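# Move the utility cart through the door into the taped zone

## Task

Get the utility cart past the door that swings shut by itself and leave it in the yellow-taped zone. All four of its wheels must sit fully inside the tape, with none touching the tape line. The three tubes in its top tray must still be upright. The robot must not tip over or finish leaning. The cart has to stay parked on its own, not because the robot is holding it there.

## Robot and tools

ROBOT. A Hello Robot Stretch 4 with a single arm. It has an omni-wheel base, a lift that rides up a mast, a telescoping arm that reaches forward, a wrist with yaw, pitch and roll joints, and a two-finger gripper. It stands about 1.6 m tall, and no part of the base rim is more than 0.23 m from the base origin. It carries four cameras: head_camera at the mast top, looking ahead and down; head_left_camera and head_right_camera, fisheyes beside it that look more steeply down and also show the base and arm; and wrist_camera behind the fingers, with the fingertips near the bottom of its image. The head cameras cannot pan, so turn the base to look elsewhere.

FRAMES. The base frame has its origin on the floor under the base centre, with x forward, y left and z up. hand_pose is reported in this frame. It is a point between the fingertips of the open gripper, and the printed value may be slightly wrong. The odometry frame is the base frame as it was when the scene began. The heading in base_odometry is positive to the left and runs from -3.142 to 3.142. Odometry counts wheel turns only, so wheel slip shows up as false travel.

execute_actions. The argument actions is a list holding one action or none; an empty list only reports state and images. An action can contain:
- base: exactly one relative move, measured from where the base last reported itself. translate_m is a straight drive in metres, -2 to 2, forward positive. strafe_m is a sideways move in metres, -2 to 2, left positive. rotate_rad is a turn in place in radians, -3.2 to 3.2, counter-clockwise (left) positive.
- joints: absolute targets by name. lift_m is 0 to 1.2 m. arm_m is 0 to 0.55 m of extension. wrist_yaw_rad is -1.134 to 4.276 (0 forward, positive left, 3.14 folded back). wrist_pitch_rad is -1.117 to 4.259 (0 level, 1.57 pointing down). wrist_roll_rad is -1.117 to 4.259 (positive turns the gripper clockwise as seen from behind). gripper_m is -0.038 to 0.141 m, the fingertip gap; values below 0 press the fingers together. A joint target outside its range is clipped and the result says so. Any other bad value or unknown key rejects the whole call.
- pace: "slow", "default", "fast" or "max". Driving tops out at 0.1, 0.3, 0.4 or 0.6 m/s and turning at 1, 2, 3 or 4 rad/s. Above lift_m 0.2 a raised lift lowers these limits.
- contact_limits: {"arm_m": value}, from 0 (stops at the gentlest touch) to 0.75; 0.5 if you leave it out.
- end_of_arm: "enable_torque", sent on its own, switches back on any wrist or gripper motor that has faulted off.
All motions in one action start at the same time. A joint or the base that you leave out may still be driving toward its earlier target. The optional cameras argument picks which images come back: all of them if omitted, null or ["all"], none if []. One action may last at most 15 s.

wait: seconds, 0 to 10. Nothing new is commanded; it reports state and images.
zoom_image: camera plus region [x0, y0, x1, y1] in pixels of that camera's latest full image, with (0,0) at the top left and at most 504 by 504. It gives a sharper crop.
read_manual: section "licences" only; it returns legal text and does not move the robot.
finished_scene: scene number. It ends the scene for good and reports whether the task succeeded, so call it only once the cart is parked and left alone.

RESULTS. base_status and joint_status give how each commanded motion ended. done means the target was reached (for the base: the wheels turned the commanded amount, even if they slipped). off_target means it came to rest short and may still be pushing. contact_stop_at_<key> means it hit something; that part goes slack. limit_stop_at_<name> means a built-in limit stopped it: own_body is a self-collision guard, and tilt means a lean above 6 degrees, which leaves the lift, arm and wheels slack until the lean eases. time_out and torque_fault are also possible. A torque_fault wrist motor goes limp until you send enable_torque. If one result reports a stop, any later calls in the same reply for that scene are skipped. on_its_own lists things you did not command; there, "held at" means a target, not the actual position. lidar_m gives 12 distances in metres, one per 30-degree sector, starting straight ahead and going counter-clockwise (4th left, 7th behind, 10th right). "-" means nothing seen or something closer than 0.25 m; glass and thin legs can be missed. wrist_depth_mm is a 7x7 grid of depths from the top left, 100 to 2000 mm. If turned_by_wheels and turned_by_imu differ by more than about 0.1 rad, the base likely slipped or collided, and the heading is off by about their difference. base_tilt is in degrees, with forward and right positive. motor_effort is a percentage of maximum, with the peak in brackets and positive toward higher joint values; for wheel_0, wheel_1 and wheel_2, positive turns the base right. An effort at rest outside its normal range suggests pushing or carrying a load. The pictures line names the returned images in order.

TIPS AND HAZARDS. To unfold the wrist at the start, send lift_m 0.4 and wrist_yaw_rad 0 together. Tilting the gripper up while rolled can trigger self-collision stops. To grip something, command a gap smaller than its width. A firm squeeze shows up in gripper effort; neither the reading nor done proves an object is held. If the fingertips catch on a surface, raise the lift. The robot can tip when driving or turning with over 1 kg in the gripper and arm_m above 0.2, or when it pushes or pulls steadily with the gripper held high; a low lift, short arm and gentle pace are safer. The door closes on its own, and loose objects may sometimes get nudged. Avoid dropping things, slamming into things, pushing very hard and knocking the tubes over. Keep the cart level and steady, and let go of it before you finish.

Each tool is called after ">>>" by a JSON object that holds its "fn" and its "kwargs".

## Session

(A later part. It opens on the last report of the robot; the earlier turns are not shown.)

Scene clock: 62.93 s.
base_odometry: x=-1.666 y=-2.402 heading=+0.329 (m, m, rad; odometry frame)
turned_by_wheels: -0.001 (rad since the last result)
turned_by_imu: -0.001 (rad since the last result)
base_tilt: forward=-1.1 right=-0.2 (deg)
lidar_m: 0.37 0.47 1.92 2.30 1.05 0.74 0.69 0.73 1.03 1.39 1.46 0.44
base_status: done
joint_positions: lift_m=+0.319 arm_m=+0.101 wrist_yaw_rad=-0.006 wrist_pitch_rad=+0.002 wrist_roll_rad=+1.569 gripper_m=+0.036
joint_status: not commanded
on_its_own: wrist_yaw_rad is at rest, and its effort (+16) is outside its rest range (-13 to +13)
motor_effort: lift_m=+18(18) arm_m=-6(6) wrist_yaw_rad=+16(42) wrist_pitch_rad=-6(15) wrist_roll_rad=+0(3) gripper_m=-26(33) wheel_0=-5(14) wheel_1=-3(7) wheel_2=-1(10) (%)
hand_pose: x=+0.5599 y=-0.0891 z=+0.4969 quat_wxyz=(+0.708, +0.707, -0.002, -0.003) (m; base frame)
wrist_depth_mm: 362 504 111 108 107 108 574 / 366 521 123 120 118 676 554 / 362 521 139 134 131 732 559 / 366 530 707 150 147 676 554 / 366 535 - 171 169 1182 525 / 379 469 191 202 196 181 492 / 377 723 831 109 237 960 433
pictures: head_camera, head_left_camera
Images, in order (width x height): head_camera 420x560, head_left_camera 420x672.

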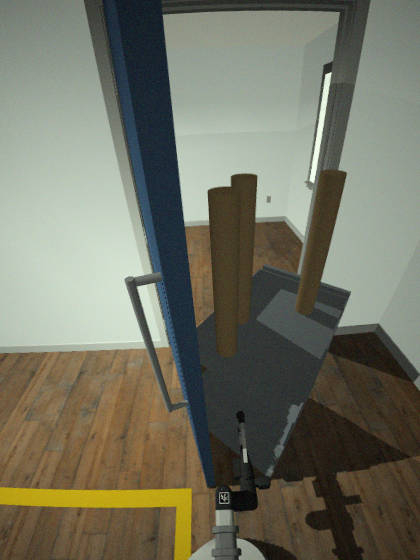

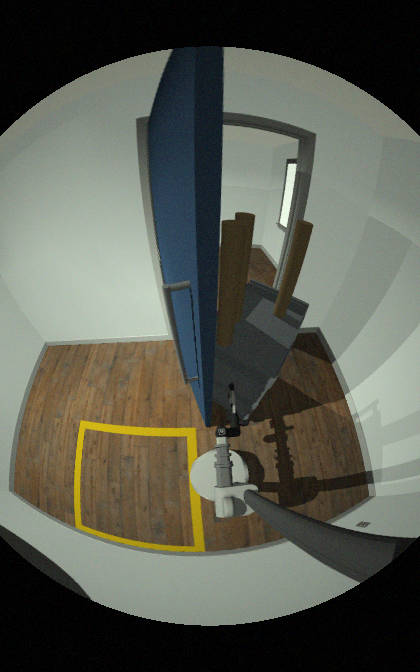

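>>> {"fn": "execute_actions", "kwargs": {"actions": [{"base":{"strafe_m":-0.2},"pace":"slow"}], "cameras": ["head_camera","head_left_camera"]}}

Scene clock: 66.53 s.
base_odometry: x=-1.601 y=-2.592 heading=+0.329 (m, m, rad; odometry frame)
turned_by_wheels: +0.000 (rad since the last result)
turned_by_imu: +0.003 (rad since the last result)
base_tilt: forward=-0.9 right=-0.3 (deg)
lidar_m: 0.48 0.47 1.94 2.48 1.01 0.75 0.70 0.72 1.00 1.19 1.25 0.49
base_status: done
joint_positions: lift_m=+0.319 arm_m=+0.100 wrist_yaw_rad=+0.001 wrist_pitch_rad=+0.001 wrist_roll_rad=+1.570 gripper_m=+0.035
joint_status: not commanded
motor_effort: lift_m=+18(18) arm_m=-1(6) wrist_yaw_rad=-3(21) wrist_pitch_rad=-6(6) wrist_roll_rad=-2(1) gripper_m=-23(28) wheel_0=+4(12) wheel_1=+1(4) wheel_2=-2(3) (%)
hand_pose: x=+0.5597 y=-0.0871 z=+0.4969 quat_wxyz=(+0.707, +0.707, +0.001, +0.000) (m; base frame)
wrist_depth_mm: 364 512 144 140 138 683 569 / 368 521 155 149 147 715 554 / 364 530 707 160 157 759 554 / 368 535 715 171 169 798 544 / 370 535 - 184 183 723 544 / 379 473 194 199 195 187 535 / 379 - - 109 215 1118 462
pictures: head_camera, head_left_camera
Images, in order (width x height): head_camera 420x560, head_left_camera 420x672.

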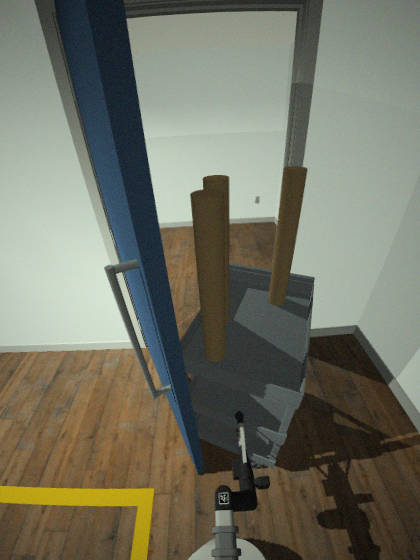

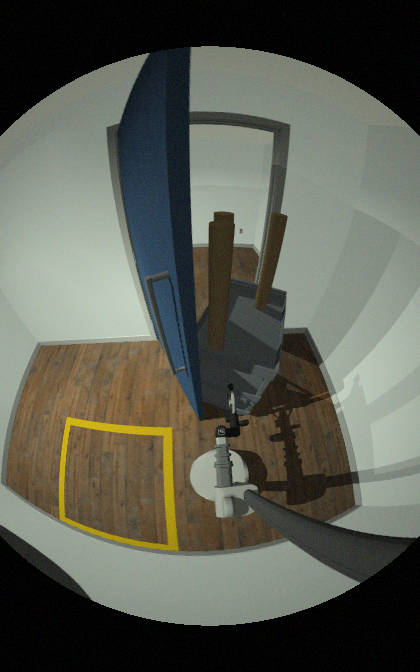

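>>> {"fn": "execute_actions", "kwargs": {"actions": [{"base":{"translate_m":-0.15},"pace":"slow"}], "cameras": ["head_camera","head_left_camera"]}}

Scene clock: 69.57 s.
base_odometry: x=-1.743 y=-2.640 heading=+0.328 (m, m, rad; odometry frame)
turned_by_wheels: -0.001 (rad since the last result)
turned_by_imu: -0.001 (rad since the last result)
base_tilt: forward=-0.9 right=-0.3 (deg)
lidar_m: 0.49 0.68 2.17 2.46 0.83 0.59 0.55 0.58 0.79 1.19 1.26 0.47
base_status: done
joint_positions: lift_m=+0.319 arm_m=+0.100 wrist_yaw_rad=-0.006 wrist_pitch_rad=+0.003 wrist_roll_rad=+1.570 gripper_m=+0.036
joint_status: not commanded
on_its_own: wrist_yaw_rad is at rest, and its effort (+17) is outside its rest range (-13 to +13)
motor_effort: lift_m=+18(18) arm_m=-2(2) wrist_yaw_rad=+17(17) wrist_pitch_rad=-10(9) wrist_roll_rad=+0(1) gripper_m=-20(27) wheel_0=-7(10) wheel_1=-3(7) wheel_2=+1(10) (%)
hand_pose: x=+0.5591 y=-0.0891 z=+0.4965 quat_wxyz=(+0.707, +0.707, -0.001, -0.003) (m; base frame)
wrist_depth_mm: 362 508 119 116 115 382 569 / 368 521 131 127 125 691 549 / 364 525 147 140 138 759 554 / 366 530 723 156 153 732 544 / 370 539 - 175 173 1160 544 / 379 473 190 200 192 183 496 / 379 - - 109 230 1118 449
pictures: head_camera, head_left_camera
Images, in order (width x height): head_camera 420x560, head_left_camera 420x672.

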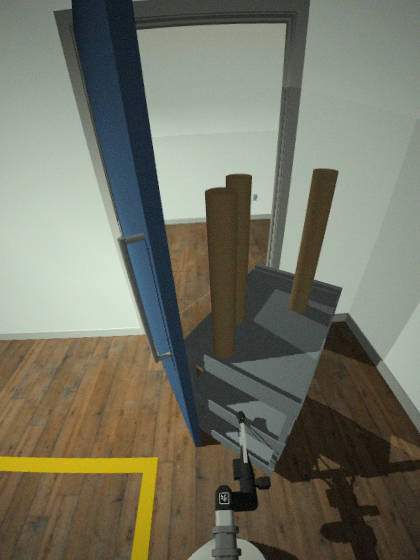

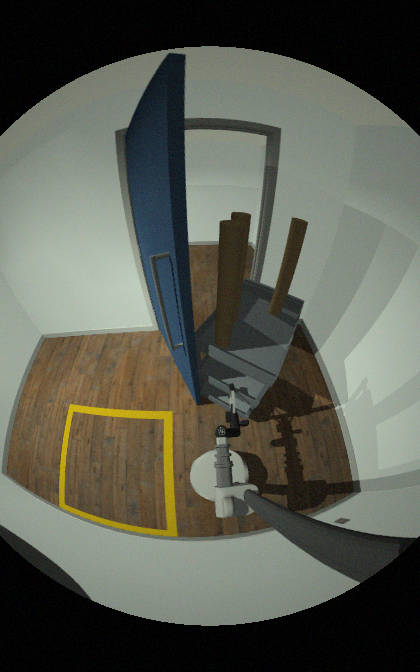

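>>> {"fn": "execute_actions", "kwargs": {"actions": [{"base":{"translate_m":-0.12},"pace":"slow"}], "cameras": ["head_camera","head_left_camera"]}}

Scene clock: 72.43 s.
base_odometry: x=-1.857 y=-2.679 heading=+0.329 (m, m, rad; odometry frame)
turned_by_wheels: +0.001 (rad since the last result)
turned_by_imu: +0.001 (rad since the last result)
base_tilt: forward=-0.9 right=-0.2 (deg)
lidar_m: 0.47 1.21 2.31 1.97 0.66 0.46 0.42 0.45 0.63 1.21 1.26 0.43
base_status: done
joint_positions: lift_m=+0.319 arm_m=+0.100 wrist_yaw_rad=+0.005 wrist_pitch_rad=+0.002 wrist_roll_rad=+1.570 gripper_m=+0.036
joint_status: not commanded
on_its_own: wrist_yaw_rad is at rest, and its effort (-14) is outside its rest range (-13 to +13)
motor_effort: lift_m=+18(18) arm_m=-1(1) wrist_yaw_rad=-14(20) wrist_pitch_rad=-7(11) wrist_roll_rad=-1(1) gripper_m=-25(24) wheel_0=+2(12) wheel_1=+0(4) wheel_2=+4(7) (%)
hand_pose: x=+0.5601 y=-0.0860 z=+0.4968 quat_wxyz=(+0.707, +0.707, +0.002, +0.001) (m; base frame)
wrist_depth_mm: 364 477 - - - - 554 / 368 512 103 103 102 389 559 / 362 521 116 113 111 116 554 / 366 525 139 132 129 609 554 / 366 535 200 158 155 1098 512 / 379 473 189 199 186 182 477 / 377 445 452 109 439 445 430
pictures: head_camera, head_left_camera
Images, in order (width x height): head_camera 420x560, head_left_camera 420x672.

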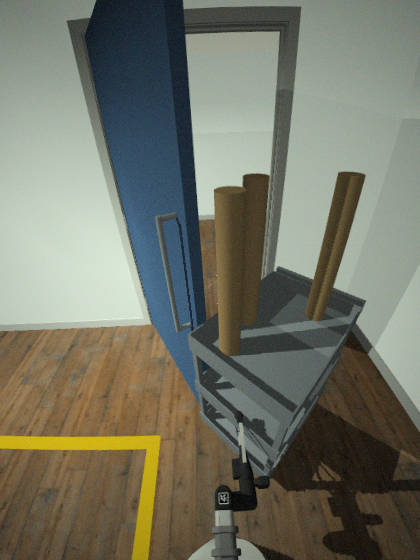

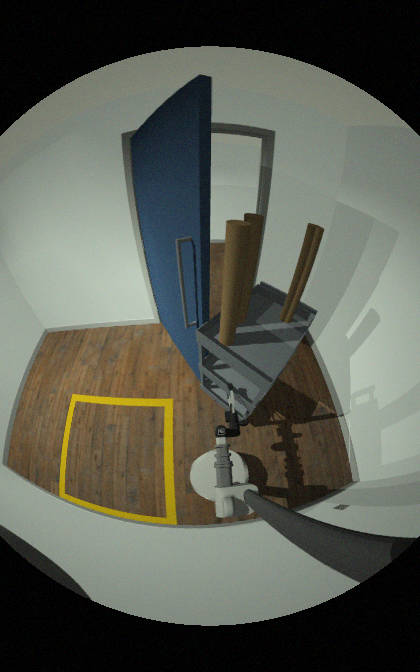

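>>> {"fn": "execute_actions", "kwargs": {"actions": [{"joints":{"gripper_m":0.141},"pace":"slow"}], "cameras": ["head_camera"]}}

>>> {"fn": "execute_actions", "kwargs": {"actions": [{"joints":{"arm_m":0.003}}], "cameras": []}}

>>> {"fn": "execute_actions", "kwargs": {"actions": [{"base":{"strafe_m":0.45},"pace":"fast"}], "cameras": []}}

>>> {"fn": "execute_actions", "kwargs": {"actions": [{"base":{"rotate_rad":-0.8}}]}}

Scene clock: 78.10 s.
base_odometry: x=-1.857 y=-2.679 heading=+0.329 (m, m, rad; odometry frame)
turned_by_wheels: -0.001 (rad since the last result)
turned_by_imu: +0.001 (rad since the last result)
base_tilt: forward=-1.0 right=-0.2 (deg)
lidar_m: 0.47 1.23 2.31 2.00 0.65 0.46 0.43 0.45 0.61 1.23 1.25 0.43
base_status: not commanded
joint_positions: lift_m=+0.319 arm_m=+0.100 wrist_yaw_rad=-0.001 wrist_pitch_rad=+0.002 wrist_roll_rad=+1.570 gripper_m=+0.141
joint_status: all done
motor_effort: lift_m=+18(18) arm_m=+0(1) wrist_yaw_rad=+2(16) wrist_pitch_rad=-7(10) wrist_roll_rad=+0(1) gripper_m=+1(27) wheel_0=+1(3) wheel_1=+1(2) wheel_2=-2(4) (%)
hand_pose: x=+0.5594 y=-0.0876 z=+0.4968 quat_wxyz=(+0.707, +0.707, +0.000, -0.001) (m; base frame)
wrist_depth_mm: 364 484 - - - - 569 / 366 525 108 107 105 108 554 / 366 525 124 121 119 654 549 / 368 539 148 141 138 634 549 / 368 535 221 167 164 1078 517 / 382 469 205 196 191 202 480 / 377 462 455 109 445 449 439
pictures: head_camera
Images, in order (width x height): head_camera 420x560.

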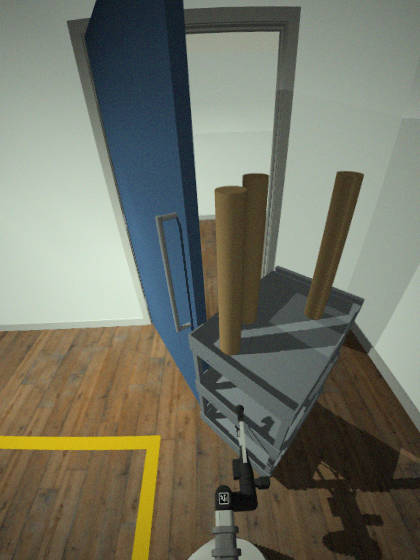

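Scene clock: 79.37 s.
base_odometry: x=-1.857 y=-2.679 heading=+0.329 (m, m, rad; odometry frame)
turned_by_wheels: +0.000 (rad since the last result)
turned_by_imu: +0.000 (rad since the last result)
base_tilt: forward=-0.9 right=-0.1 (deg)
lidar_m: 0.50 1.28 2.29 2.00 0.66 0.45 0.42 0.46 0.64 1.21 1.27 0.43
base_status: not commanded
joint_positions: lift_m=+0.319 arm_m=+0.004 wrist_yaw_rad=+0.000 wrist_pitch_rad=+0.002 wrist_roll_rad=+1.570 gripper_m=+0.141
joint_status: all done
motor_effort: lift_m=+18(18) arm_m=-5(6) wrist_yaw_rad=+1(3) wrist_pitch_rad=-7(9) wrist_roll_rad=+0(1) gripper_m=+1(0) wheel_0=+1(2) wheel_1=+1(1) wheel_2=-2(3) (%)
hand_pose: x=+0.4634 y=-0.0874 z=+0.4967 quat_wxyz=(+0.707, +0.707, +0.001, -0.001) (m; base frame)
wrist_depth_mm: 179 176 172 166 163 168 - / 334 459 699 183 181 723 521 / 364 521 - 208 210 788 554 / 368 530 - 242 252 715 549 / 368 535 - 287 1708 1078 544 / 407 477 554 338 349 201 525 / 1229 496 1336 109 477 477 466
pictures: none
No camera images: the call's "cameras" was empty. Leave "cameras" out to get every camera's image.

Scene clock: 81.70 s.
base_odometry: x=-2.002 y=-2.253 heading=+0.329 (m, m, rad; odometry frame)
turned_by_wheels: +0.000 (rad since the last result)
turned_by_imu: +0.000 (rad since the last result)
base_tilt: forward=-0.9 right=-0.2 (deg)
lidar_m: 1.00 1.70 2.16 2.02 0.68 0.47 0.42 0.45 0.65 1.67 0.71 0.72
base_status: done
joint_positions: lift_m=+0.319 arm_m=+0.004 wrist_yaw_rad=+0.000 wrist_pitch_rad=+0.002 wrist_roll_rad=+1.570 gripper_m=+0.141
joint_status: not commanded
motor_effort: lift_m=+18(18) arm_m=-6(5) wrist_yaw_rad=-1(2) wrist_pitch_rad=-7(10) wrist_roll_rad=+0(0) gripper_m=+0(0) wheel_0=+1(8) wheel_1=+1(9) wheel_2=-1(2) (%)
hand_pose: x=+0.4634 y=-0.0874 z=+0.4967 quat_wxyz=(+0.707, +0.707, +0.001, -0.001) (m; base frame)
wrist_depth_mm: 569 569 559 549 539 535 525 / 647 647 661 647 640 621 609 / 831 820 809 788 778 759 715 / 1098 1078 1042 1008 991 960 788 / 1464 1430 1366 1397 1366 1078 778 / 1464 1464 1397 1430 1397 202 768 / 1499 1464 1397 109 1430 1138 750
pictures: none
No camera images: the call's "cameras" was empty. Leave "cameras" out to get every camera's image.

Scene clock: 83.23 s.
base_odometry: x=-2.002 y=-2.253 heading=-0.472 (m, m, rad; odometry frame)
turned_by_wheels: -0.800 (rad since the last result)
turned_by_imu: -0.812 (rad since the last result)
base_tilt: forward=-0.8 right=-0.2 (deg)
lidar_m: 0.73 0.76 1.33 1.85 2.04 1.03 0.52 0.45 0.44 0.52 0.87 1.67
base_status: done
joint_positions: lift_m=+0.319 arm_m=+0.004 wrist_yaw_rad=+0.000 wrist_pitch_rad=+0.002 wrist_roll_rad=+1.570 gripper_m=+0.141
joint_status: not commanded
motor_effort: lift_m=+17(18) arm_m=-6(6) wrist_yaw_rad=+1(0) wrist_pitch_rad=-6(9) wrist_roll_rad=+1(2) gripper_m=-3(3) wheel_0=-1(5) wheel_1=-2(4) wheel_2=+1(5) (%)
hand_pose: x=+0.4634 y=-0.0874 z=+0.4967 quat_wxyz=(+0.707, +0.707, +0.001, -0.001) (m; base frame)
wrist_depth_mm: 1430 1430 1397 1397 1336 1205 778 / 1618 1618 1537 1576 1537 1205 788 / 1808 1756 1708 1708 1756 1205 788 / - 539 866 517 1078 723 500 / 1863 539 976 521 1863 759 504 / 831 539 809 517 1118 201 504 / 615 539 1576 109 1618 798 508
pictures: head_camera, head_left_camera, head_right_camera, wrist_camera
camera_calibration (this result's frames):
wrist_camera: T_world_to_cam=[[0.0411076, -0.0239566, -0.998867, 0.482988], [-0.0415477, 0.998807, -0.025665, 0.169534], [0.998291, 0.0425557, 0.0400632, -0.249935], [0, 0, 0, 1]] pos_world=[0.236697, -0.147124, 0.496805]
Images, in order (width x height): head_camera 420x560, head_left_camera 420x672, head_right_camera 420x672, wrist_camera 616x392.

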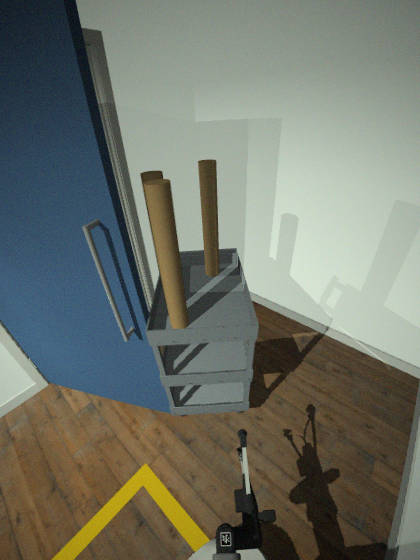

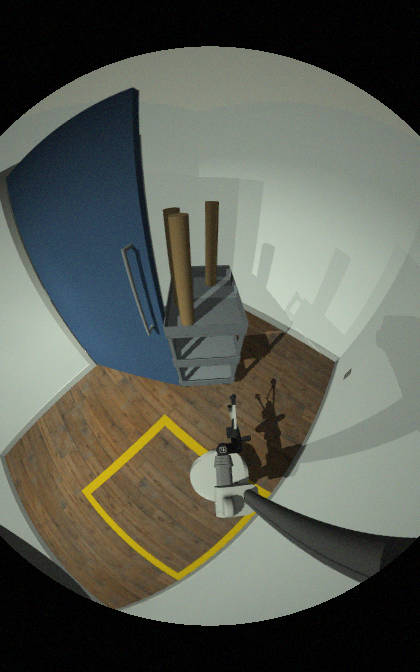

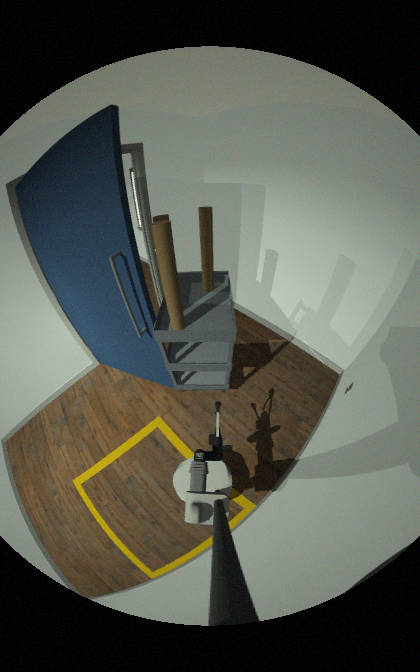

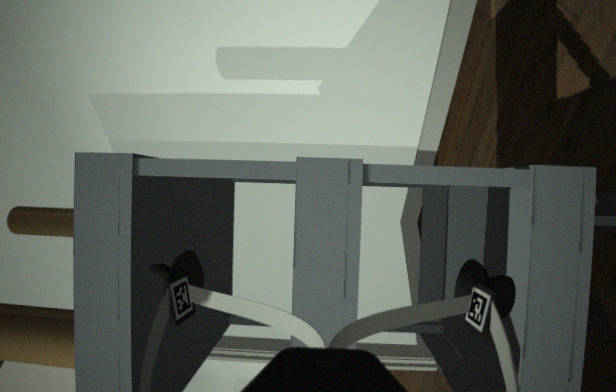

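>>> {"fn": "execute_actions", "kwargs": {"actions": [{"base":{"strafe_m":0.1},"joints":{"arm_m":0.2}}], "cameras": ["wrist_camera"]}}

Scene clock: 85.17 s.
base_odometry: x=-1.957 y=-2.164 heading=-0.471 (m, m, rad; odometry frame)
turned_by_wheels: +0.000 (rad since the last result)
turned_by_imu: +0.000 (rad since the last result)
base_tilt: forward=-0.9 right=-0.2 (deg)
lidar_m: 0.72 0.78 1.37 1.76 1.97 1.20 0.63 0.53 0.53 0.60 1.03 0.76
base_status: done
joint_positions: lift_m=+0.319 arm_m=+0.199 wrist_yaw_rad=+0.000 wrist_pitch_rad=+0.002 wrist_roll_rad=+1.570 gripper_m=+0.141
joint_status: all done
motor_effort: lift_m=+18(18) arm_m=+6(6) wrist_yaw_rad=+0(2) wrist_pitch_rad=-8(7) wrist_roll_rad=+0(2) gripper_m=+1(0) wheel_0=+1(6) wheel_1=-1(7) wheel_2=+1(1) (%)
hand_pose: x=+0.6584 y=-0.0874 z=+0.4967 quat_wxyz=(+0.707, +0.707, +0.001, -0.001) (m; base frame)
wrist_depth_mm: 1308 820 1255 320 1255 1098 732 / 353 462 1499 319 320 946 469 / 364 530 1576 320 1576 768 549 / 368 535 1808 322 1756 831 549 / 368 535 1618 322 1618 750 544 / 382 477 820 324 320 202 544 / 379 504 - 109 1397 707 539
pictures: wrist_camera
camera_calibration (this result's frames):
wrist_camera: T_world_to_cam=[[0.0410803, -0.0239504, -0.998869, 0.47498], [-0.0416987, 0.998801, -0.0256637, 0.177693], [0.998285, 0.0427058, 0.0400323, -0.444638], [0, 0, 0, 1]] pos_world=[0.431773, -0.147115, 0.496803]
Images, in order (width x height): wrist_camera 616x392.

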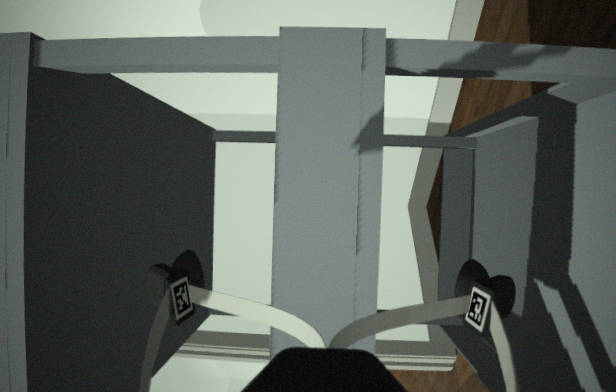

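>>> {"fn": "execute_actions", "kwargs": {"actions": [{"joints":{"arm_m":0.312}}], "cameras": []}}

>>> {"fn": "execute_actions", "kwargs": {"actions": [{"joints":{"gripper_m":0.035},"pace":"slow"}], "cameras": []}}

>>> {"fn": "execute_actions", "kwargs": {"actions": [{"joints":{"arm_m":0.02},"pace":"slow"}], "cameras": ["head_camera","head_left_camera"]}}

Scene clock: 86.87 s.
base_odometry: x=-1.957 y=-2.164 heading=-0.471 (m, m, rad; odometry frame)
turned_by_wheels: +0.000 (rad since the last result)
turned_by_imu: +0.000 (rad since the last result)
base_tilt: forward=-0.9 right=-0.2 (deg)
lidar_m: 0.72 0.81 1.43 1.72 1.98 1.19 0.64 0.50 0.51 0.60 0.99 0.74
base_status: not commanded
joint_positions: lift_m=+0.319 arm_m=+0.311 wrist_yaw_rad=+0.000 wrist_pitch_rad=+0.002 wrist_roll_rad=+1.570 gripper_m=+0.141
joint_status: all done
motor_effort: lift_m=+18(18) arm_m=+5(6) wrist_yaw_rad=+0(0) wrist_pitch_rad=-7(7) wrist_roll_rad=+0(1) gripper_m=+1(1) wheel_0=+1(1) wheel_1=-1(1) wheel_2=+1(1) (%)
hand_pose: x=+0.7704 y=-0.0874 z=+0.4967 quat_wxyz=(+0.707, +0.707, +0.001, -0.001) (m; base frame)
wrist_depth_mm: 287 1281 1229 208 206 591 723 / 370 1366 1397 208 206 1229 741 / 368 530 798 208 207 768 549 / 370 539 809 209 208 788 554 / 373 539 798 209 209 750 544 / 382 480 213 211 209 202 535 / 379 508 1308 109 210 707 544
pictures: none
No camera images: the call's "cameras" was empty. Leave "cameras" out to get every camera's image.

Scene clock: 91.50 s.
base_odometry: x=-1.957 y=-2.164 heading=-0.472 (m, m, rad; odometry frame)
turned_by_wheels: -0.001 (rad since the last result)
turned_by_imu: +0.000 (rad since the last result)
base_tilt: forward=-0.9 right=-0.2 (deg)
lidar_m: 0.70 0.87 1.43 1.79 2.00 1.19 0.64 0.51 0.51 0.61 1.01 0.75
base_status: not commanded
joint_positions: lift_m=+0.319 arm_m=+0.311 wrist_yaw_rad=-0.008 wrist_pitch_rad=+0.001 wrist_roll_rad=+1.570 gripper_m=+0.035
joint_status: all done
on_its_own: wrist_yaw_rad is at rest, and its effort (+24) is outside its rest range (-13 to +13)
motor_effort: lift_m=+18(18) arm_m=+3(5) wrist_yaw_rad=+24(26) wrist_pitch_rad=-5(7) wrist_roll_rad=+1(1) gripper_m=-23(22) wheel_0=-5(6) wheel_1=-3(3) wheel_2=-2(2) (%)
hand_pose: x=+0.7701 y=-0.0898 z=+0.4971 quat_wxyz=(+0.707, +0.707, -0.003, -0.003) (m; base frame)
wrist_depth_mm: 1255 1255 1255 188 185 1138 778 / 366 597 1336 188 186 1205 647 / 362 521 768 190 188 768 559 / 366 525 788 191 189 778 554 / 368 535 732 193 191 778 549 / 377 473 192 194 191 182 544 / 379 500 1336 109 193 707 530
pictures: none
No camera images: the call's "cameras" was empty. Leave "cameras" out to get every camera's image.

Scene clock: 95.70 s.
base_odometry: x=-1.957 y=-2.164 heading=-0.472 (m, m, rad; odometry frame)
turned_by_wheels: +0.000 (rad since the last result)
turned_by_imu: +0.002 (rad since the last result)
base_tilt: forward=-0.8 right=-0.2 (deg)
lidar_m: 0.42 0.53 1.55 1.80 2.00 1.18 0.65 0.50 0.52 0.55 1.00 0.41
base_status: not commanded
joint_positions: lift_m=+0.319 arm_m=+0.021 wrist_yaw_rad=-0.005 wrist_pitch_rad=+0.002 wrist_roll_rad=+1.569 gripper_m=+0.035
joint_status: all done
on_its_own: wrist_yaw_rad is at rest, and its effort (+14) is outside its rest range (-13 to +13)
motor_effort: lift_m=+18(17) arm_m=-7(9) wrist_yaw_rad=+14(26) wrist_pitch_rad=-6(5) wrist_roll_rad=+0(3) gripper_m=-27(25) wheel_0=-4(6) wheel_1=-2(3) wheel_2=+1(2) (%)
hand_pose: x=+0.4802 y=-0.0889 z=+0.4968 quat_wxyz=(+0.708, +0.707, -0.001, -0.002) (m; base frame)
wrist_depth_mm: 362 500 668 143 141 668 569 / 364 508 699 150 148 707 559 / 359 521 707 159 157 741 554 / 364 525 723 169 166 788 554 / 368 530 1756 180 179 741 544 / 377 473 190 193 190 182 539 / 375 976 1464 109 202 1138 484
pictures: head_camera, head_left_camera
Images, in order (width x height): head_camera 420x560, head_left_camera 420x672.

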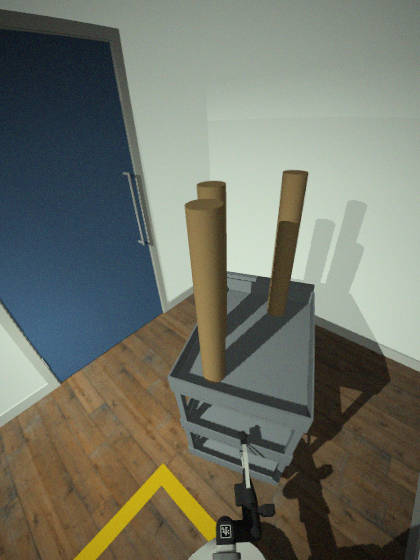

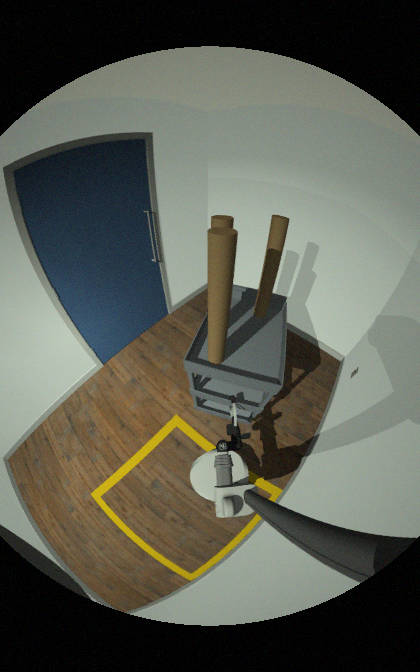

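>>> {"fn": "execute_actions", "kwargs": {"actions": [{"joints":{"gripper_m":0.141},"pace":"slow"}], "cameras": []}}

>>> {"fn": "execute_actions", "kwargs": {"actions": [{"base":{"translate_m":-0.17},"joints":{"arm_m":0.003}}], "cameras": []}}

>>> {"fn": "execute_actions", "kwargs": {"actions": [{"base":{"rotate_rad":-0.51}}], "cameras": ["head_camera"]}}

Scene clock: 101.63 s.
base_odometry: x=-1.957 y=-2.164 heading=-0.472 (m, m, rad; odometry frame)
turned_by_wheels: +0.000 (rad since the last result)
turned_by_imu: +0.002 (rad since the last result)
base_tilt: forward=-0.9 right=-0.2 (deg)
lidar_m: 0.44 0.54 1.53 1.76 1.99 1.19 0.65 0.50 0.50 0.59 1.01 0.42
base_status: not commanded
joint_positions: lift_m=+0.319 arm_m=+0.021 wrist_yaw_rad=-0.001 wrist_pitch_rad=+0.003 wrist_roll_rad=+1.570 gripper_m=+0.141
joint_status: all done
motor_effort: lift_m=+18(18) arm_m=-4(7) wrist_yaw_rad=+4(16) wrist_pitch_rad=-10(14) wrist_roll_rad=+1(1) gripper_m=+2(26) wheel_0=-1(4) wheel_1=+0(2) wheel_2=-1(2) (%)
hand_pose: x=+0.4800 y=-0.0876 z=+0.4964 quat_wxyz=(+0.708, +0.707, +0.001, -0.001) (m; base frame)
wrist_depth_mm: 364 508 668 152 150 676 569 / 368 521 707 160 158 723 554 / 364 525 723 169 167 768 549 / 368 530 798 180 178 798 554 / 368 535 788 191 192 750 549 / 379 469 206 202 199 201 544 / 379 1430 1499 109 222 1118 492
pictures: none
No camera images: the call's "cameras" was empty. Leave "cameras" out to get every camera's image.

Scene clock: 103.57 s.
base_odometry: x=-2.108 y=-2.087 heading=-0.472 (m, m, rad; odometry frame)
turned_by_wheels: +0.000 (rad since the last result)
turned_by_imu: +0.000 (rad since the last result)
base_tilt: forward=-0.9 right=-0.1 (deg)
lidar_m: 0.58 1.68 1.68 1.93 1.84 0.91 0.50 0.40 0.38 0.48 0.77 0.57
base_status: done
joint_positions: lift_m=+0.319 arm_m=+0.004 wrist_yaw_rad=+0.000 wrist_pitch_rad=+0.003 wrist_roll_rad=+1.570 gripper_m=+0.141
joint_status: all done
motor_effort: lift_m=+18(18) arm_m=-6(5) wrist_yaw_rad=+0(0) wrist_pitch_rad=-12(10) wrist_roll_rad=+1(0) gripper_m=-4(0) wheel_0=-1(6) wheel_1=+0(1) wheel_2=+0(8) (%)
hand_pose: x=+0.4633 y=-0.0875 z=+0.4965 quat_wxyz=(+0.708, +0.707, +0.001, -0.001) (m; base frame)
wrist_depth_mm: 1576 1576 1576 1464 1499 1098 759 / 349 455 759 330 332 668 325 / 375 525 976 351 1863 842 559 / 397 535 976 373 991 842 549 / 421 530 1921 399 1921 759 544 / 455 473 1661 421 1708 202 554 / 492 500 1618 109 1618 1118 445
pictures: none
No camera images: the call's "cameras" was empty. Leave "cameras" out to get every camera's image.

Scene clock: 104.87 s.
base_odometry: x=-2.108 y=-2.087 heading=-0.982 (m, m, rad; odometry frame)
turned_by_wheels: -0.510 (rad since the last result)
turned_by_imu: -0.517 (rad since the last result)
base_tilt: forward=-0.9 right=-0.2 (deg)
lidar_m: 0.58 0.59 1.67 1.68 1.90 1.86 0.92 0.50 0.40 0.40 0.47 0.82
base_status: done
joint_positions: lift_m=+0.319 arm_m=+0.004 wrist_yaw_rad=+0.000 wrist_pitch_rad=+0.003 wrist_roll_rad=+1.570 gripper_m=+0.141
joint_status: not commanded
motor_effort: lift_m=+18(18) arm_m=-6(5) wrist_yaw_rad=+0(2) wrist_pitch_rad=-10(10) wrist_roll_rad=+1(1) gripper_m=+2(4) wheel_0=+1(3) wheel_1=-2(4) wheel_2=+0(6) (%)
hand_pose: x=+0.4633 y=-0.0875 z=+0.4965 quat_wxyz=(+0.708, +0.707, +0.001, -0.001) (m; base frame)
wrist_depth_mm: 1537 1499 1537 1499 1464 1205 788 / 1618 1576 1576 1576 1537 1205 788 / 1618 1618 1618 1618 1576 1229 778 / 1756 1708 1708 1661 1618 1160 788 / 1808 1756 1756 1756 1661 1060 788 / 1863 580 820 750 960 201 768 / 399 402 413 109 1756 691 449
pictures: head_camera
Images, in order (width x height): head_camera 420x560.

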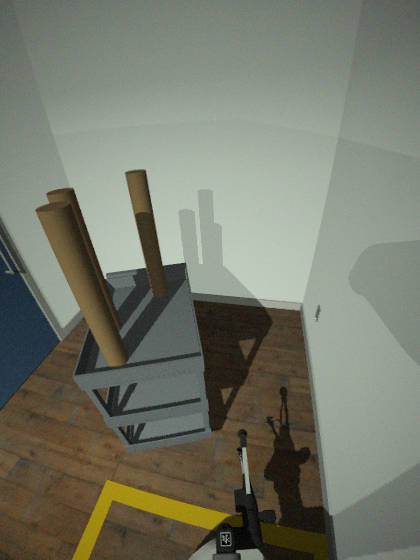

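>>> {"fn": "execute_actions", "kwargs": {"actions": [{"base":{"strafe_m":0.325}}], "cameras": ["head_camera","wrist_camera"]}}

Scene clock: 107.50 s.
base_odometry: x=-1.838 y=-1.906 heading=-0.982 (m, m, rad; odometry frame)
turned_by_wheels: +0.000 (rad since the last result)
turned_by_imu: +0.000 (rad since the last result)
base_tilt: forward=-0.9 right=-0.2 (deg)
lidar_m: 0.54 0.56 1.32 1.35 1.53 1.81 1.61 0.89 0.72 0.68 0.84 0.59
base_status: done
joint_positions: lift_m=+0.319 arm_m=+0.004 wrist_yaw_rad=+0.000 wrist_pitch_rad=+0.003 wrist_roll_rad=+1.570 gripper_m=+0.141
joint_status: not commanded
motor_effort: lift_m=+18(18) arm_m=-6(6) wrist_yaw_rad=+1(1) wrist_pitch_rad=-11(10) wrist_roll_rad=+0(1) gripper_m=+0(2) wheel_0=-1(9) wheel_1=+0(6) wheel_2=+1(0) (%)
hand_pose: x=+0.4633 y=-0.0875 z=+0.4965 quat_wxyz=(+0.708, +0.707, +0.001, -0.001) (m; base frame)
wrist_depth_mm: 1618 1618 1618 1537 1537 1205 778 / 382 404 402 368 370 373 373 / 375 525 1708 362 1661 854 530 / 373 535 976 353 1661 831 549 / 370 530 1863 349 1756 759 544 / 382 473 809 342 343 201 544 / 377 504 - 109 891 741 544
pictures: head_camera, wrist_camera
camera_calibration (this result's frames):
wrist_camera: T_world_to_cam=[[0.0403462, -0.0242127, -0.998892, 0.483097], [-0.0414537, 0.998805, -0.0258849, 0.169625], [0.998325, 0.0424521, 0.0392943, -0.249546], [0, 0, 0, 1]] pos_world=[0.236669, -0.147132, 0.496759]
Images, in order (width x height): head_camera 420x560, wrist_camera 616x392.

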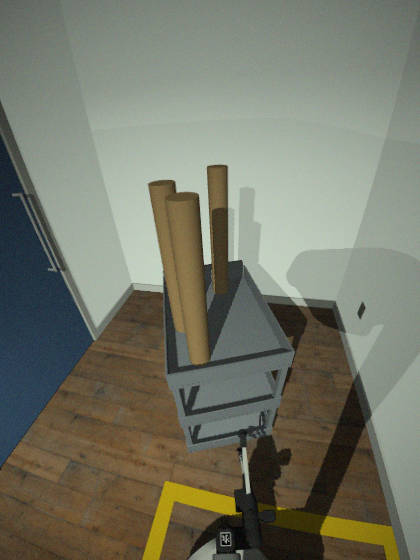

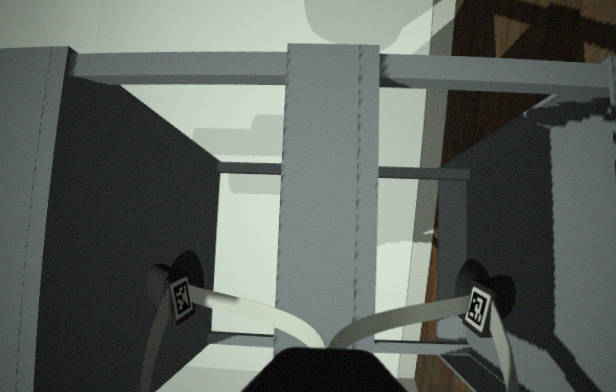

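>>> {"fn": "execute_actions", "kwargs": {"actions": [{"joints":{"arm_m":0.138}}], "cameras": []}}

>>> {"fn": "execute_actions", "kwargs": {"actions": [{"joints":{"gripper_m":0.04},"pace":"slow"}], "cameras": []}}

>>> {"fn": "execute_actions", "kwargs": {"actions": [{"base":{"translate_m":-0.95},"pace":"slow"}], "cameras": ["head_camera","head_left_camera","head_right_camera"]}}

Scene clock: 109.33 s.
base_odometry: x=-1.838 y=-1.906 heading=-0.982 (m, m, rad; odometry frame)
turned_by_wheels: +0.000 (rad since the last result)
turned_by_imu: +0.000 (rad since the last result)
base_tilt: forward=-0.9 right=-0.2 (deg)
lidar_m: 0.53 0.54 1.35 1.36 1.56 1.79 1.62 0.87 0.73 0.72 0.82 0.60
base_status: not commanded
joint_positions: lift_m=+0.319 arm_m=+0.137 wrist_yaw_rad=+0.000 wrist_pitch_rad=+0.002 wrist_roll_rad=+1.570 gripper_m=+0.141
joint_status: all done
motor_effort: lift_m=+18(18) arm_m=+5(5) wrist_yaw_rad=+0(1) wrist_pitch_rad=-9(9) wrist_roll_rad=+0(1) gripper_m=-1(2) wheel_0=+0(0) wheel_1=+0(0) wheel_2=+1(1) (%)
hand_pose: x=+0.5964 y=-0.0874 z=+0.4966 quat_wxyz=(+0.708, +0.707, +0.001, -0.001) (m; base frame)
wrist_depth_mm: 260 259 252 234 233 243 238 / 370 1499 1537 229 229 1182 798 / 366 525 1537 225 225 1118 521 / 370 530 1618 221 221 788 549 / 373 539 1708 218 218 768 544 / 382 473 216 214 213 201 539 / 379 508 768 109 211 750 539
pictures: none
No camera images: the call's "cameras" was empty. Leave "cameras" out to get every camera's image.

Scene clock: 113.80 s.
base_odometry: x=-1.838 y=-1.906 heading=-0.982 (m, m, rad; odometry frame)
turned_by_wheels: +0.000 (rad since the last result)
turned_by_imu: +0.001 (rad since the last result)
base_tilt: forward=-1.0 right=-0.2 (deg)
lidar_m: 0.52 0.56 1.34 1.37 1.58 1.80 1.57 0.90 0.72 0.72 0.82 0.60
base_status: not commanded
joint_positions: lift_m=+0.319 arm_m=+0.138 wrist_yaw_rad=+0.000 wrist_pitch_rad=+0.002 wrist_roll_rad=+1.570 gripper_m=+0.040
joint_status: all done
motor_effort: lift_m=+18(18) arm_m=+3(5) wrist_yaw_rad=-1(8) wrist_pitch_rad=-6(11) wrist_roll_rad=+1(2) gripper_m=-26(29) wheel_0=-2(2) wheel_1=+0(0) wheel_2=+2(2) (%)
hand_pose: x=+0.5969 y=-0.0873 z=+0.4968 quat_wxyz=(+0.707, +0.707, +0.001, +0.000) (m; base frame)
wrist_depth_mm: 291 878 250 220 217 591 242 / 366 1537 1537 215 214 1229 788 / 364 525 1576 213 211 1118 521 / 368 530 1618 211 208 788 549 / 368 535 798 206 205 788 544 / 379 473 191 204 202 185 539 / 377 504 768 109 199 741 525
pictures: none
No camera images: the call's "cameras" was empty. Leave "cameras" out to get every camera's image.

action 0: "base": translate_m = -0.95 would last too long for one action: at the pace "slow" translate_m can be at most 0.766 in either direction: name a faster pace, or command the rest in another action

>>> {"fn": "execute_actions", "kwargs": {"actions": [{"base":{"translate_m":-0.76},"pace":"slow"}], "cameras": ["head_camera","head_left_camera","head_right_camera"]}}

Scene clock: 122.87 s.
base_odometry: x=-2.260 y=-1.274 heading=-0.982 (m, m, rad; odometry frame)
turned_by_wheels: -0.001 (rad since the last result)
turned_by_imu: -0.003 (rad since the last result)
base_tilt: forward=-0.9 right=-0.2 (deg)
lidar_m: 0.55 1.82 1.51 1.52 1.27 1.04 1.03 0.67 0.56 0.54 0.62 0.48
base_status: done
joint_positions: lift_m=+0.319 arm_m=+0.138 wrist_yaw_rad=-0.007 wrist_pitch_rad=+0.001 wrist_roll_rad=+1.570 gripper_m=+0.040
joint_status: not commanded
on_its_own: wrist_yaw_rad is at rest, and its effort (+19) is outside its rest range (-13 to +13)
motor_effort: lift_m=+18(18) arm_m=+2(3) wrist_yaw_rad=+19(21) wrist_pitch_rad=-6(7) wrist_roll_rad=+0(1) gripper_m=-20(25) wheel_0=-7(7) wheel_1=-2(6) wheel_2=+0(8) (%)
hand_pose: x=+0.5964 y=-0.0893 z=+0.4969 quat_wxyz=(+0.707, +0.707, -0.002, -0.003) (m; base frame)
wrist_depth_mm: 362 512 124 121 119 654 574 / 368 517 137 132 130 699 554 / 364 525 154 146 144 759 554 / 368 530 - 163 161 732 554 / 370 539 - 186 183 1160 539 / 377 473 191 213 203 184 492 / 377 - - 109 1618 1118 439
pictures: head_camera, head_left_camera, head_right_camera
Images, in order (width x height): head_camera 420x560, head_left_camera 420x672, head_right_camera 420x672.

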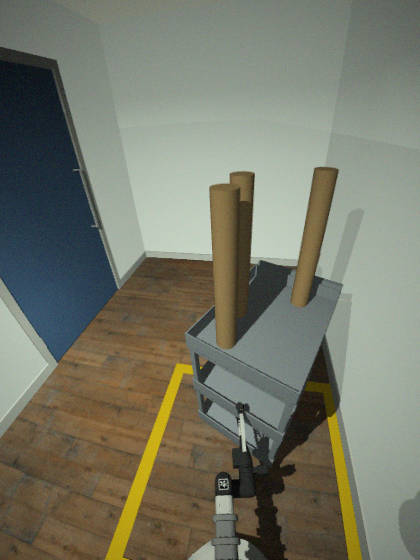

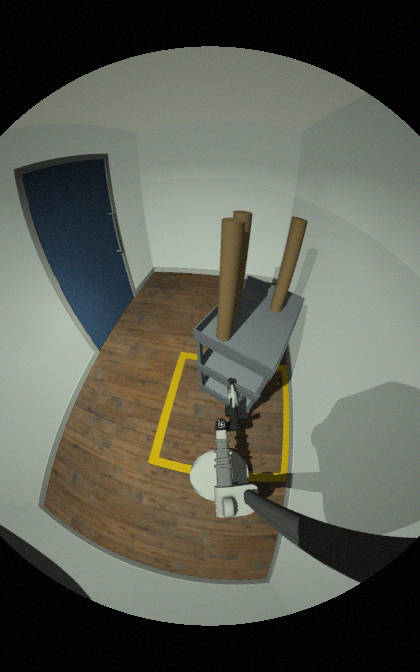

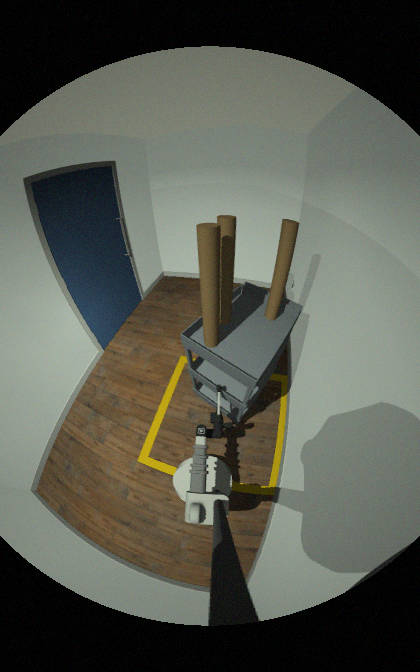

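>>> {"fn": "execute_actions", "kwargs": {"actions": [{"base":{"strafe_m":0.07},"pace":"slow"}], "cameras": []}}

>>> {"fn": "execute_actions", "kwargs": {"actions": [{"base":{"translate_m":-0.15},"pace":"slow"}], "cameras": ["head_camera","head_right_camera"]}}

Scene clock: 138.10 s.
base_odometry: x=-2.202 y=-1.235 heading=-0.983 (m, m, rad; odometry frame)
turned_by_wheels: -0.001 (rad since the last result)
turned_by_imu: +0.000 (rad since the last result)
base_tilt: forward=-0.9 right=-0.2 (deg)
lidar_m: 0.52 1.75 1.46 1.43 1.24 1.02 1.01 0.76 0.62 0.64 0.72 0.47
base_status: done
joint_positions: lift_m=+0.319 arm_m=+0.138 wrist_yaw_rad=-0.008 wrist_pitch_rad=+0.001 wrist_roll_rad=+1.570 gripper_m=+0.040
joint_status: not commanded
on_its_own: wrist_yaw_rad is at rest, and its effort (+23) is outside its rest range (-13 to +13)
motor_effort: lift_m=+18(18) arm_m=+2(2) wrist_yaw_rad=+23(33) wrist_pitch_rad=-6(8) wrist_roll_rad=-1(2) gripper_m=-22(28) wheel_0=-4(13) wheel_1=-2(5) wheel_2=-3(4) (%)
hand_pose: x=+0.5963 y=-0.0897 z=+0.4969 quat_wxyz=(+0.707, +0.707, -0.002, -0.003) (m; base frame)
wrist_depth_mm: 364 508 105 104 104 105 569 / 366 517 118 116 114 118 554 / 362 525 137 131 129 683 559 / 368 535 163 151 148 1078 544 / 368 539 - 178 175 1160 517 / 375 473 192 215 202 184 484 / 377 - - 109 1661 1138 436
pictures: none
No camera images: the call's "cameras" was empty. Leave "cameras" out to get every camera's image.

Scene clock: 140.90 s.
base_odometry: x=-2.285 y=-1.111 heading=-0.982 (m, m, rad; odometry frame)
turned_by_wheels: +0.001 (rad since the last result)
turned_by_imu: +0.002 (rad since the last result)
base_tilt: forward=-0.9 right=-0.2 (deg)
lidar_m: 0.51 1.77 1.48 1.46 1.05 0.87 0.89 0.74 0.59 0.59 0.69 0.50
base_status: done
joint_positions: lift_m=+0.319 arm_m=+0.138 wrist_yaw_rad=+0.005 wrist_pitch_rad=+0.001 wrist_roll_rad=+1.570 gripper_m=+0.040
joint_status: not commanded
motor_effort: lift_m=+18(18) arm_m=+2(2) wrist_yaw_rad=-13(23) wrist_pitch_rad=-6(6) wrist_roll_rad=+0(0) gripper_m=-23(26) wheel_0=+3(7) wheel_1=+1(3) wheel_2=+4(8) (%)
hand_pose: x=+0.5975 y=-0.0859 z=+0.4969 quat_wxyz=(+0.707, +0.707, +0.002, +0.001) (m; base frame)
wrist_depth_mm: 364 508 114 111 110 113 574 / 368 517 128 123 121 676 554 / 364 530 146 138 136 723 559 / 366 535 - 157 154 1098 554 / 368 535 - 181 178 1182 517 / 377 473 191 214 202 186 484 / 377 - - 109 1618 1118 436
pictures: head_camera, head_right_camera
Images, in order (width x height): head_camera 420x560, head_right_camera 420x672.

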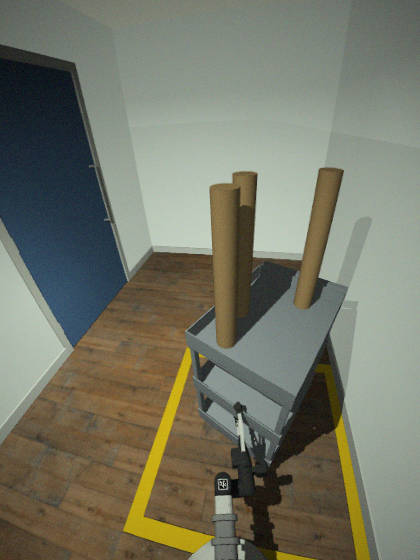

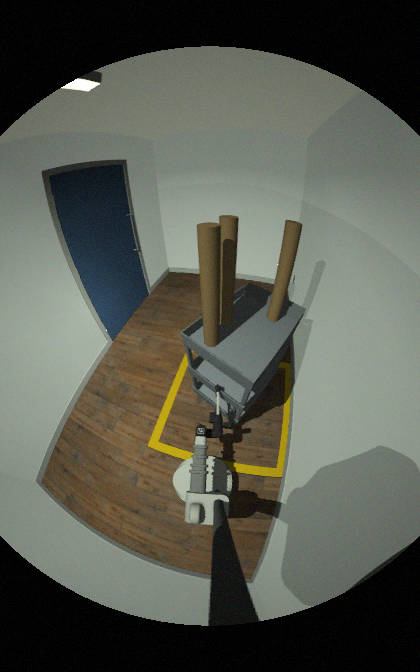

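>>> {"fn": "execute_actions", "kwargs": {"actions": [{"base":{"translate_m":-0.18},"pace":"slow"}], "cameras": ["head_camera","head_left_camera","head_right_camera"]}}

Scene clock: 144.17 s.
base_odometry: x=-2.385 y=-0.961 heading=-0.982 (m, m, rad; odometry frame)
turned_by_wheels: +0.001 (rad since the last result)
turned_by_imu: +0.002 (rad since the last result)
base_tilt: forward=-0.8 right=-0.2 (deg)
lidar_m: 0.54 1.83 1.52 1.53 0.85 0.69 0.67 0.67 0.53 0.52 0.66 0.51
base_status: done
joint_positions: lift_m=+0.319 arm_m=+0.138 wrist_yaw_rad=+0.006 wrist_pitch_rad=+0.001 wrist_roll_rad=+1.570 gripper_m=+0.040
joint_status: not commanded
on_its_own: wrist_yaw_rad is at rest, and its effort (-17) is outside its rest range (-13 to +13)
motor_effort: lift_m=+18(18) arm_m=+2(2) wrist_yaw_rad=-17(19) wrist_pitch_rad=-5(5) wrist_roll_rad=-1(1) gripper_m=-26(24) wheel_0=+2(2) wheel_1=+1(1) wheel_2=+3(9) (%)
hand_pose: x=+0.5975 y=-0.0856 z=+0.4969 quat_wxyz=(+0.707, +0.707, +0.003, +0.002) (m; base frame)
wrist_depth_mm: 364 508 129 126 124 661 569 / 368 521 144 137 135 715 559 / 366 525 699 151 148 768 554 / 368 530 - 167 164 732 554 / 368 539 - 186 185 1160 544 / 377 473 191 213 204 186 496 / 379 - - 109 1618 1138 442
pictures: head_camera, head_left_camera, head_right_camera
Images, in order (width x height): head_camera 420x560, head_left_camera 420x672, head_right_camera 420x672.

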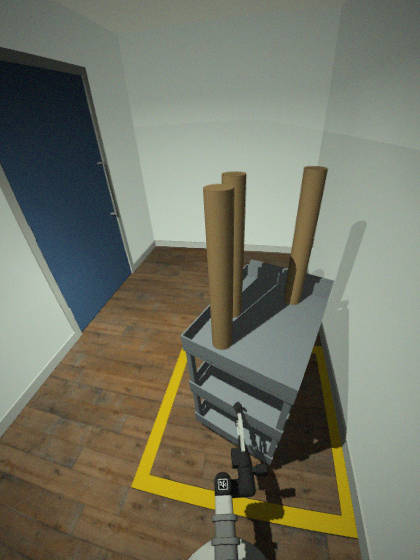

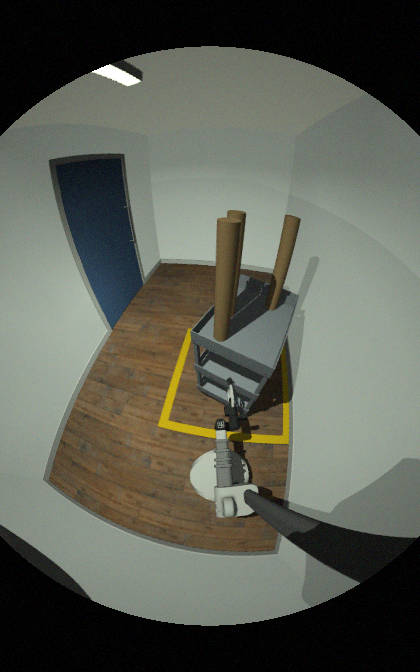

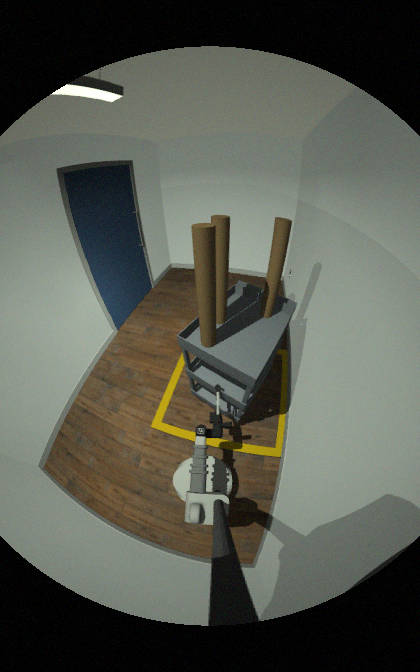

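>>> {"fn": "execute_actions", "kwargs": {"actions": [{"joints":{"gripper_m":0.141},"pace":"slow"}], "cameras": []}}

>>> {"fn": "execute_actions", "kwargs": {"actions": [{"joints":{"arm_m":0.003},"base":{"translate_m":-0.1}}], "cameras": []}}

>>> {"fn": "execute_actions", "kwargs": {"actions": [{"joints":{"lift_m":0.06,"wrist_roll_rad":0},"pace":"fast"}], "cameras": ["head_camera","wrist_camera"]}}

Scene clock: 149.37 s.
base_odometry: x=-2.385 y=-0.961 heading=-0.982 (m, m, rad; odometry frame)
turned_by_wheels: +0.000 (rad since the last result)
turned_by_imu: +0.001 (rad since the last result)
base_tilt: forward=-0.9 right=-0.2 (deg)
lidar_m: 0.55 1.81 1.53 1.52 0.82 0.68 0.71 0.66 0.56 0.55 0.64 0.48
base_status: not commanded
joint_positions: lift_m=+0.319 arm_m=+0.138 wrist_yaw_rad=+0.001 wrist_pitch_rad=+0.002 wrist_roll_rad=+1.570 gripper_m=+0.141
joint_status: all done
motor_effort: lift_m=+18(18) arm_m=+2(2) wrist_yaw_rad=-1(18) wrist_pitch_rad=-6(7) wrist_roll_rad=+0(0) gripper_m=+1(17) wheel_0=+3(4) wheel_1=+1(2) wheel_2=+0(4) (%)
hand_pose: x=+0.5970 y=-0.0873 z=+0.4968 quat_wxyz=(+0.707, +0.707, +0.001, +0.000) (m; base frame)
wrist_depth_mm: 366 512 139 133 132 668 569 / 368 521 153 145 144 723 554 / 366 530 715 160 157 788 554 / 370 539 - 178 175 750 549 / 373 539 - 198 200 1078 544 / 382 473 242 219 216 202 508 / 379 - - 109 1618 1138 466
pictures: none
No camera images: the call's "cameras" was empty. Leave "cameras" out to get every camera's image.

Scene clock: 150.90 s.
base_odometry: x=-2.440 y=-0.878 heading=-0.982 (m, m, rad; odometry frame)
turned_by_wheels: +0.000 (rad since the last result)
turned_by_imu: +0.000 (rad since the last result)
base_tilt: forward=-1.0 right=-0.3 (deg)
lidar_m: 0.61 1.85 1.55 1.34 0.74 0.57 0.57 0.63 0.54 0.52 0.59 0.60
base_status: done
joint_positions: lift_m=+0.319 arm_m=+0.004 wrist_yaw_rad=+0.000 wrist_pitch_rad=+0.002 wrist_roll_rad=+1.570 gripper_m=+0.141
joint_status: all done
motor_effort: lift_m=+18(18) arm_m=-5(6) wrist_yaw_rad=+0(2) wrist_pitch_rad=-9(9) wrist_roll_rad=+1(2) gripper_m=-1(2) wheel_0=+0(3) wheel_1=+2(6) wheel_2=-1(8) (%)
hand_pose: x=+0.4633 y=-0.0874 z=+0.4967 quat_wxyz=(+0.707, +0.707, +0.001, -0.001) (m; base frame)
wrist_depth_mm: 496 544 - 521 - 820 554 / 366 366 362 349 349 349 345 / 399 521 976 384 1042 842 559 / 442 530 - 427 - 842 549 / 591 539 - 480 - 759 466 / - 569 615 521 1921 202 508 / - - - 109 597 591 707
pictures: none
No camera images: the call's "cameras" was empty. Leave "cameras" out to get every camera's image.

Scene clock: 152.50 s.
base_odometry: x=-2.440 y=-0.878 heading=-0.982 (m, m, rad; odometry frame)
turned_by_wheels: +0.000 (rad since the last result)
turned_by_imu: +0.000 (rad since the last result)
base_tilt: forward=-0.9 right=-0.3 (deg)
lidar_m: 0.64 1.86 1.56 1.34 0.73 0.61 0.61 0.63 0.54 0.54 0.62 0.59
base_status: not commanded
joint_positions: lift_m=+0.064 arm_m=+0.004 wrist_yaw_rad=+0.000 wrist_pitch_rad=+0.002 wrist_roll_rad=+0.000 gripper_m=+0.141
joint_status: lift_m limit_stop_at_own_body (moved -0.255 of -0.259); the others done
on_its_own: lift_m is slack since a limit_stop_at_own_body; arm_m is slack since a limit_stop_at_own_body
motor_effort: lift_m=+19(20) arm_m=+0(5) wrist_yaw_rad=-2(0) wrist_pitch_rad=-11(9) wrist_roll_rad=-2(8) gripper_m=+1(1) wheel_0=+0(0) wheel_1=+1(2) wheel_2=+0(1) (%)
hand_pose: x=+0.4633 y=-0.0874 z=+0.2414 quat_wxyz=(+1.000, +0.000, +0.001, +0.000) (m; base frame)
wrist_depth_mm: 1661 - 585 466 404 353 1182 / 1661 - 603 569 554 436 1182 / 1661 - - - - 778 1281 / 1661 - - - - 1983 1255 / 1464 1576 564 504 904 778 1118 / 842 788 535 455 382 203 946 / 609 615 634 109 442 355 683
pictures: head_camera, wrist_camera
camera_calibration (this result's frames):
wrist_camera: T_world_to_cam=[[0.0431362, -0.998817, 0.0224406, -0.104772], [-0.043885, -0.0243341, -0.99874, 0.309564], [0.998105, 0.0420971, -0.0448828, -0.219092], [0, 0, 0, 1]] pos_world=[0.236782, -0.0878915, 0.301692]
Images, in order (width x height): head_camera 420x560, wrist_camera 616x392.

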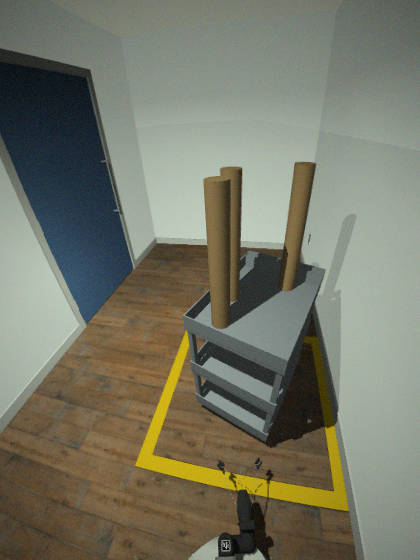

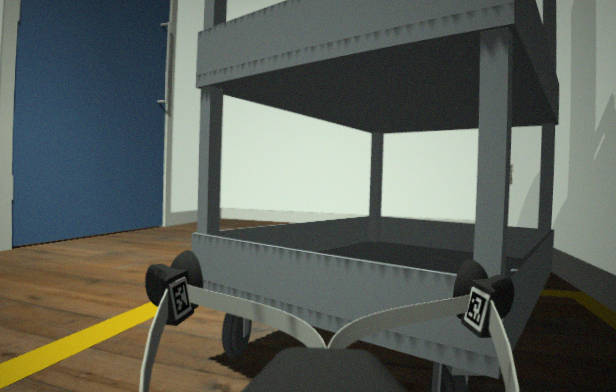

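>>> {"fn": "finished_scene", "kwargs": {"scene": 2}}

The scene is finished: the task was done.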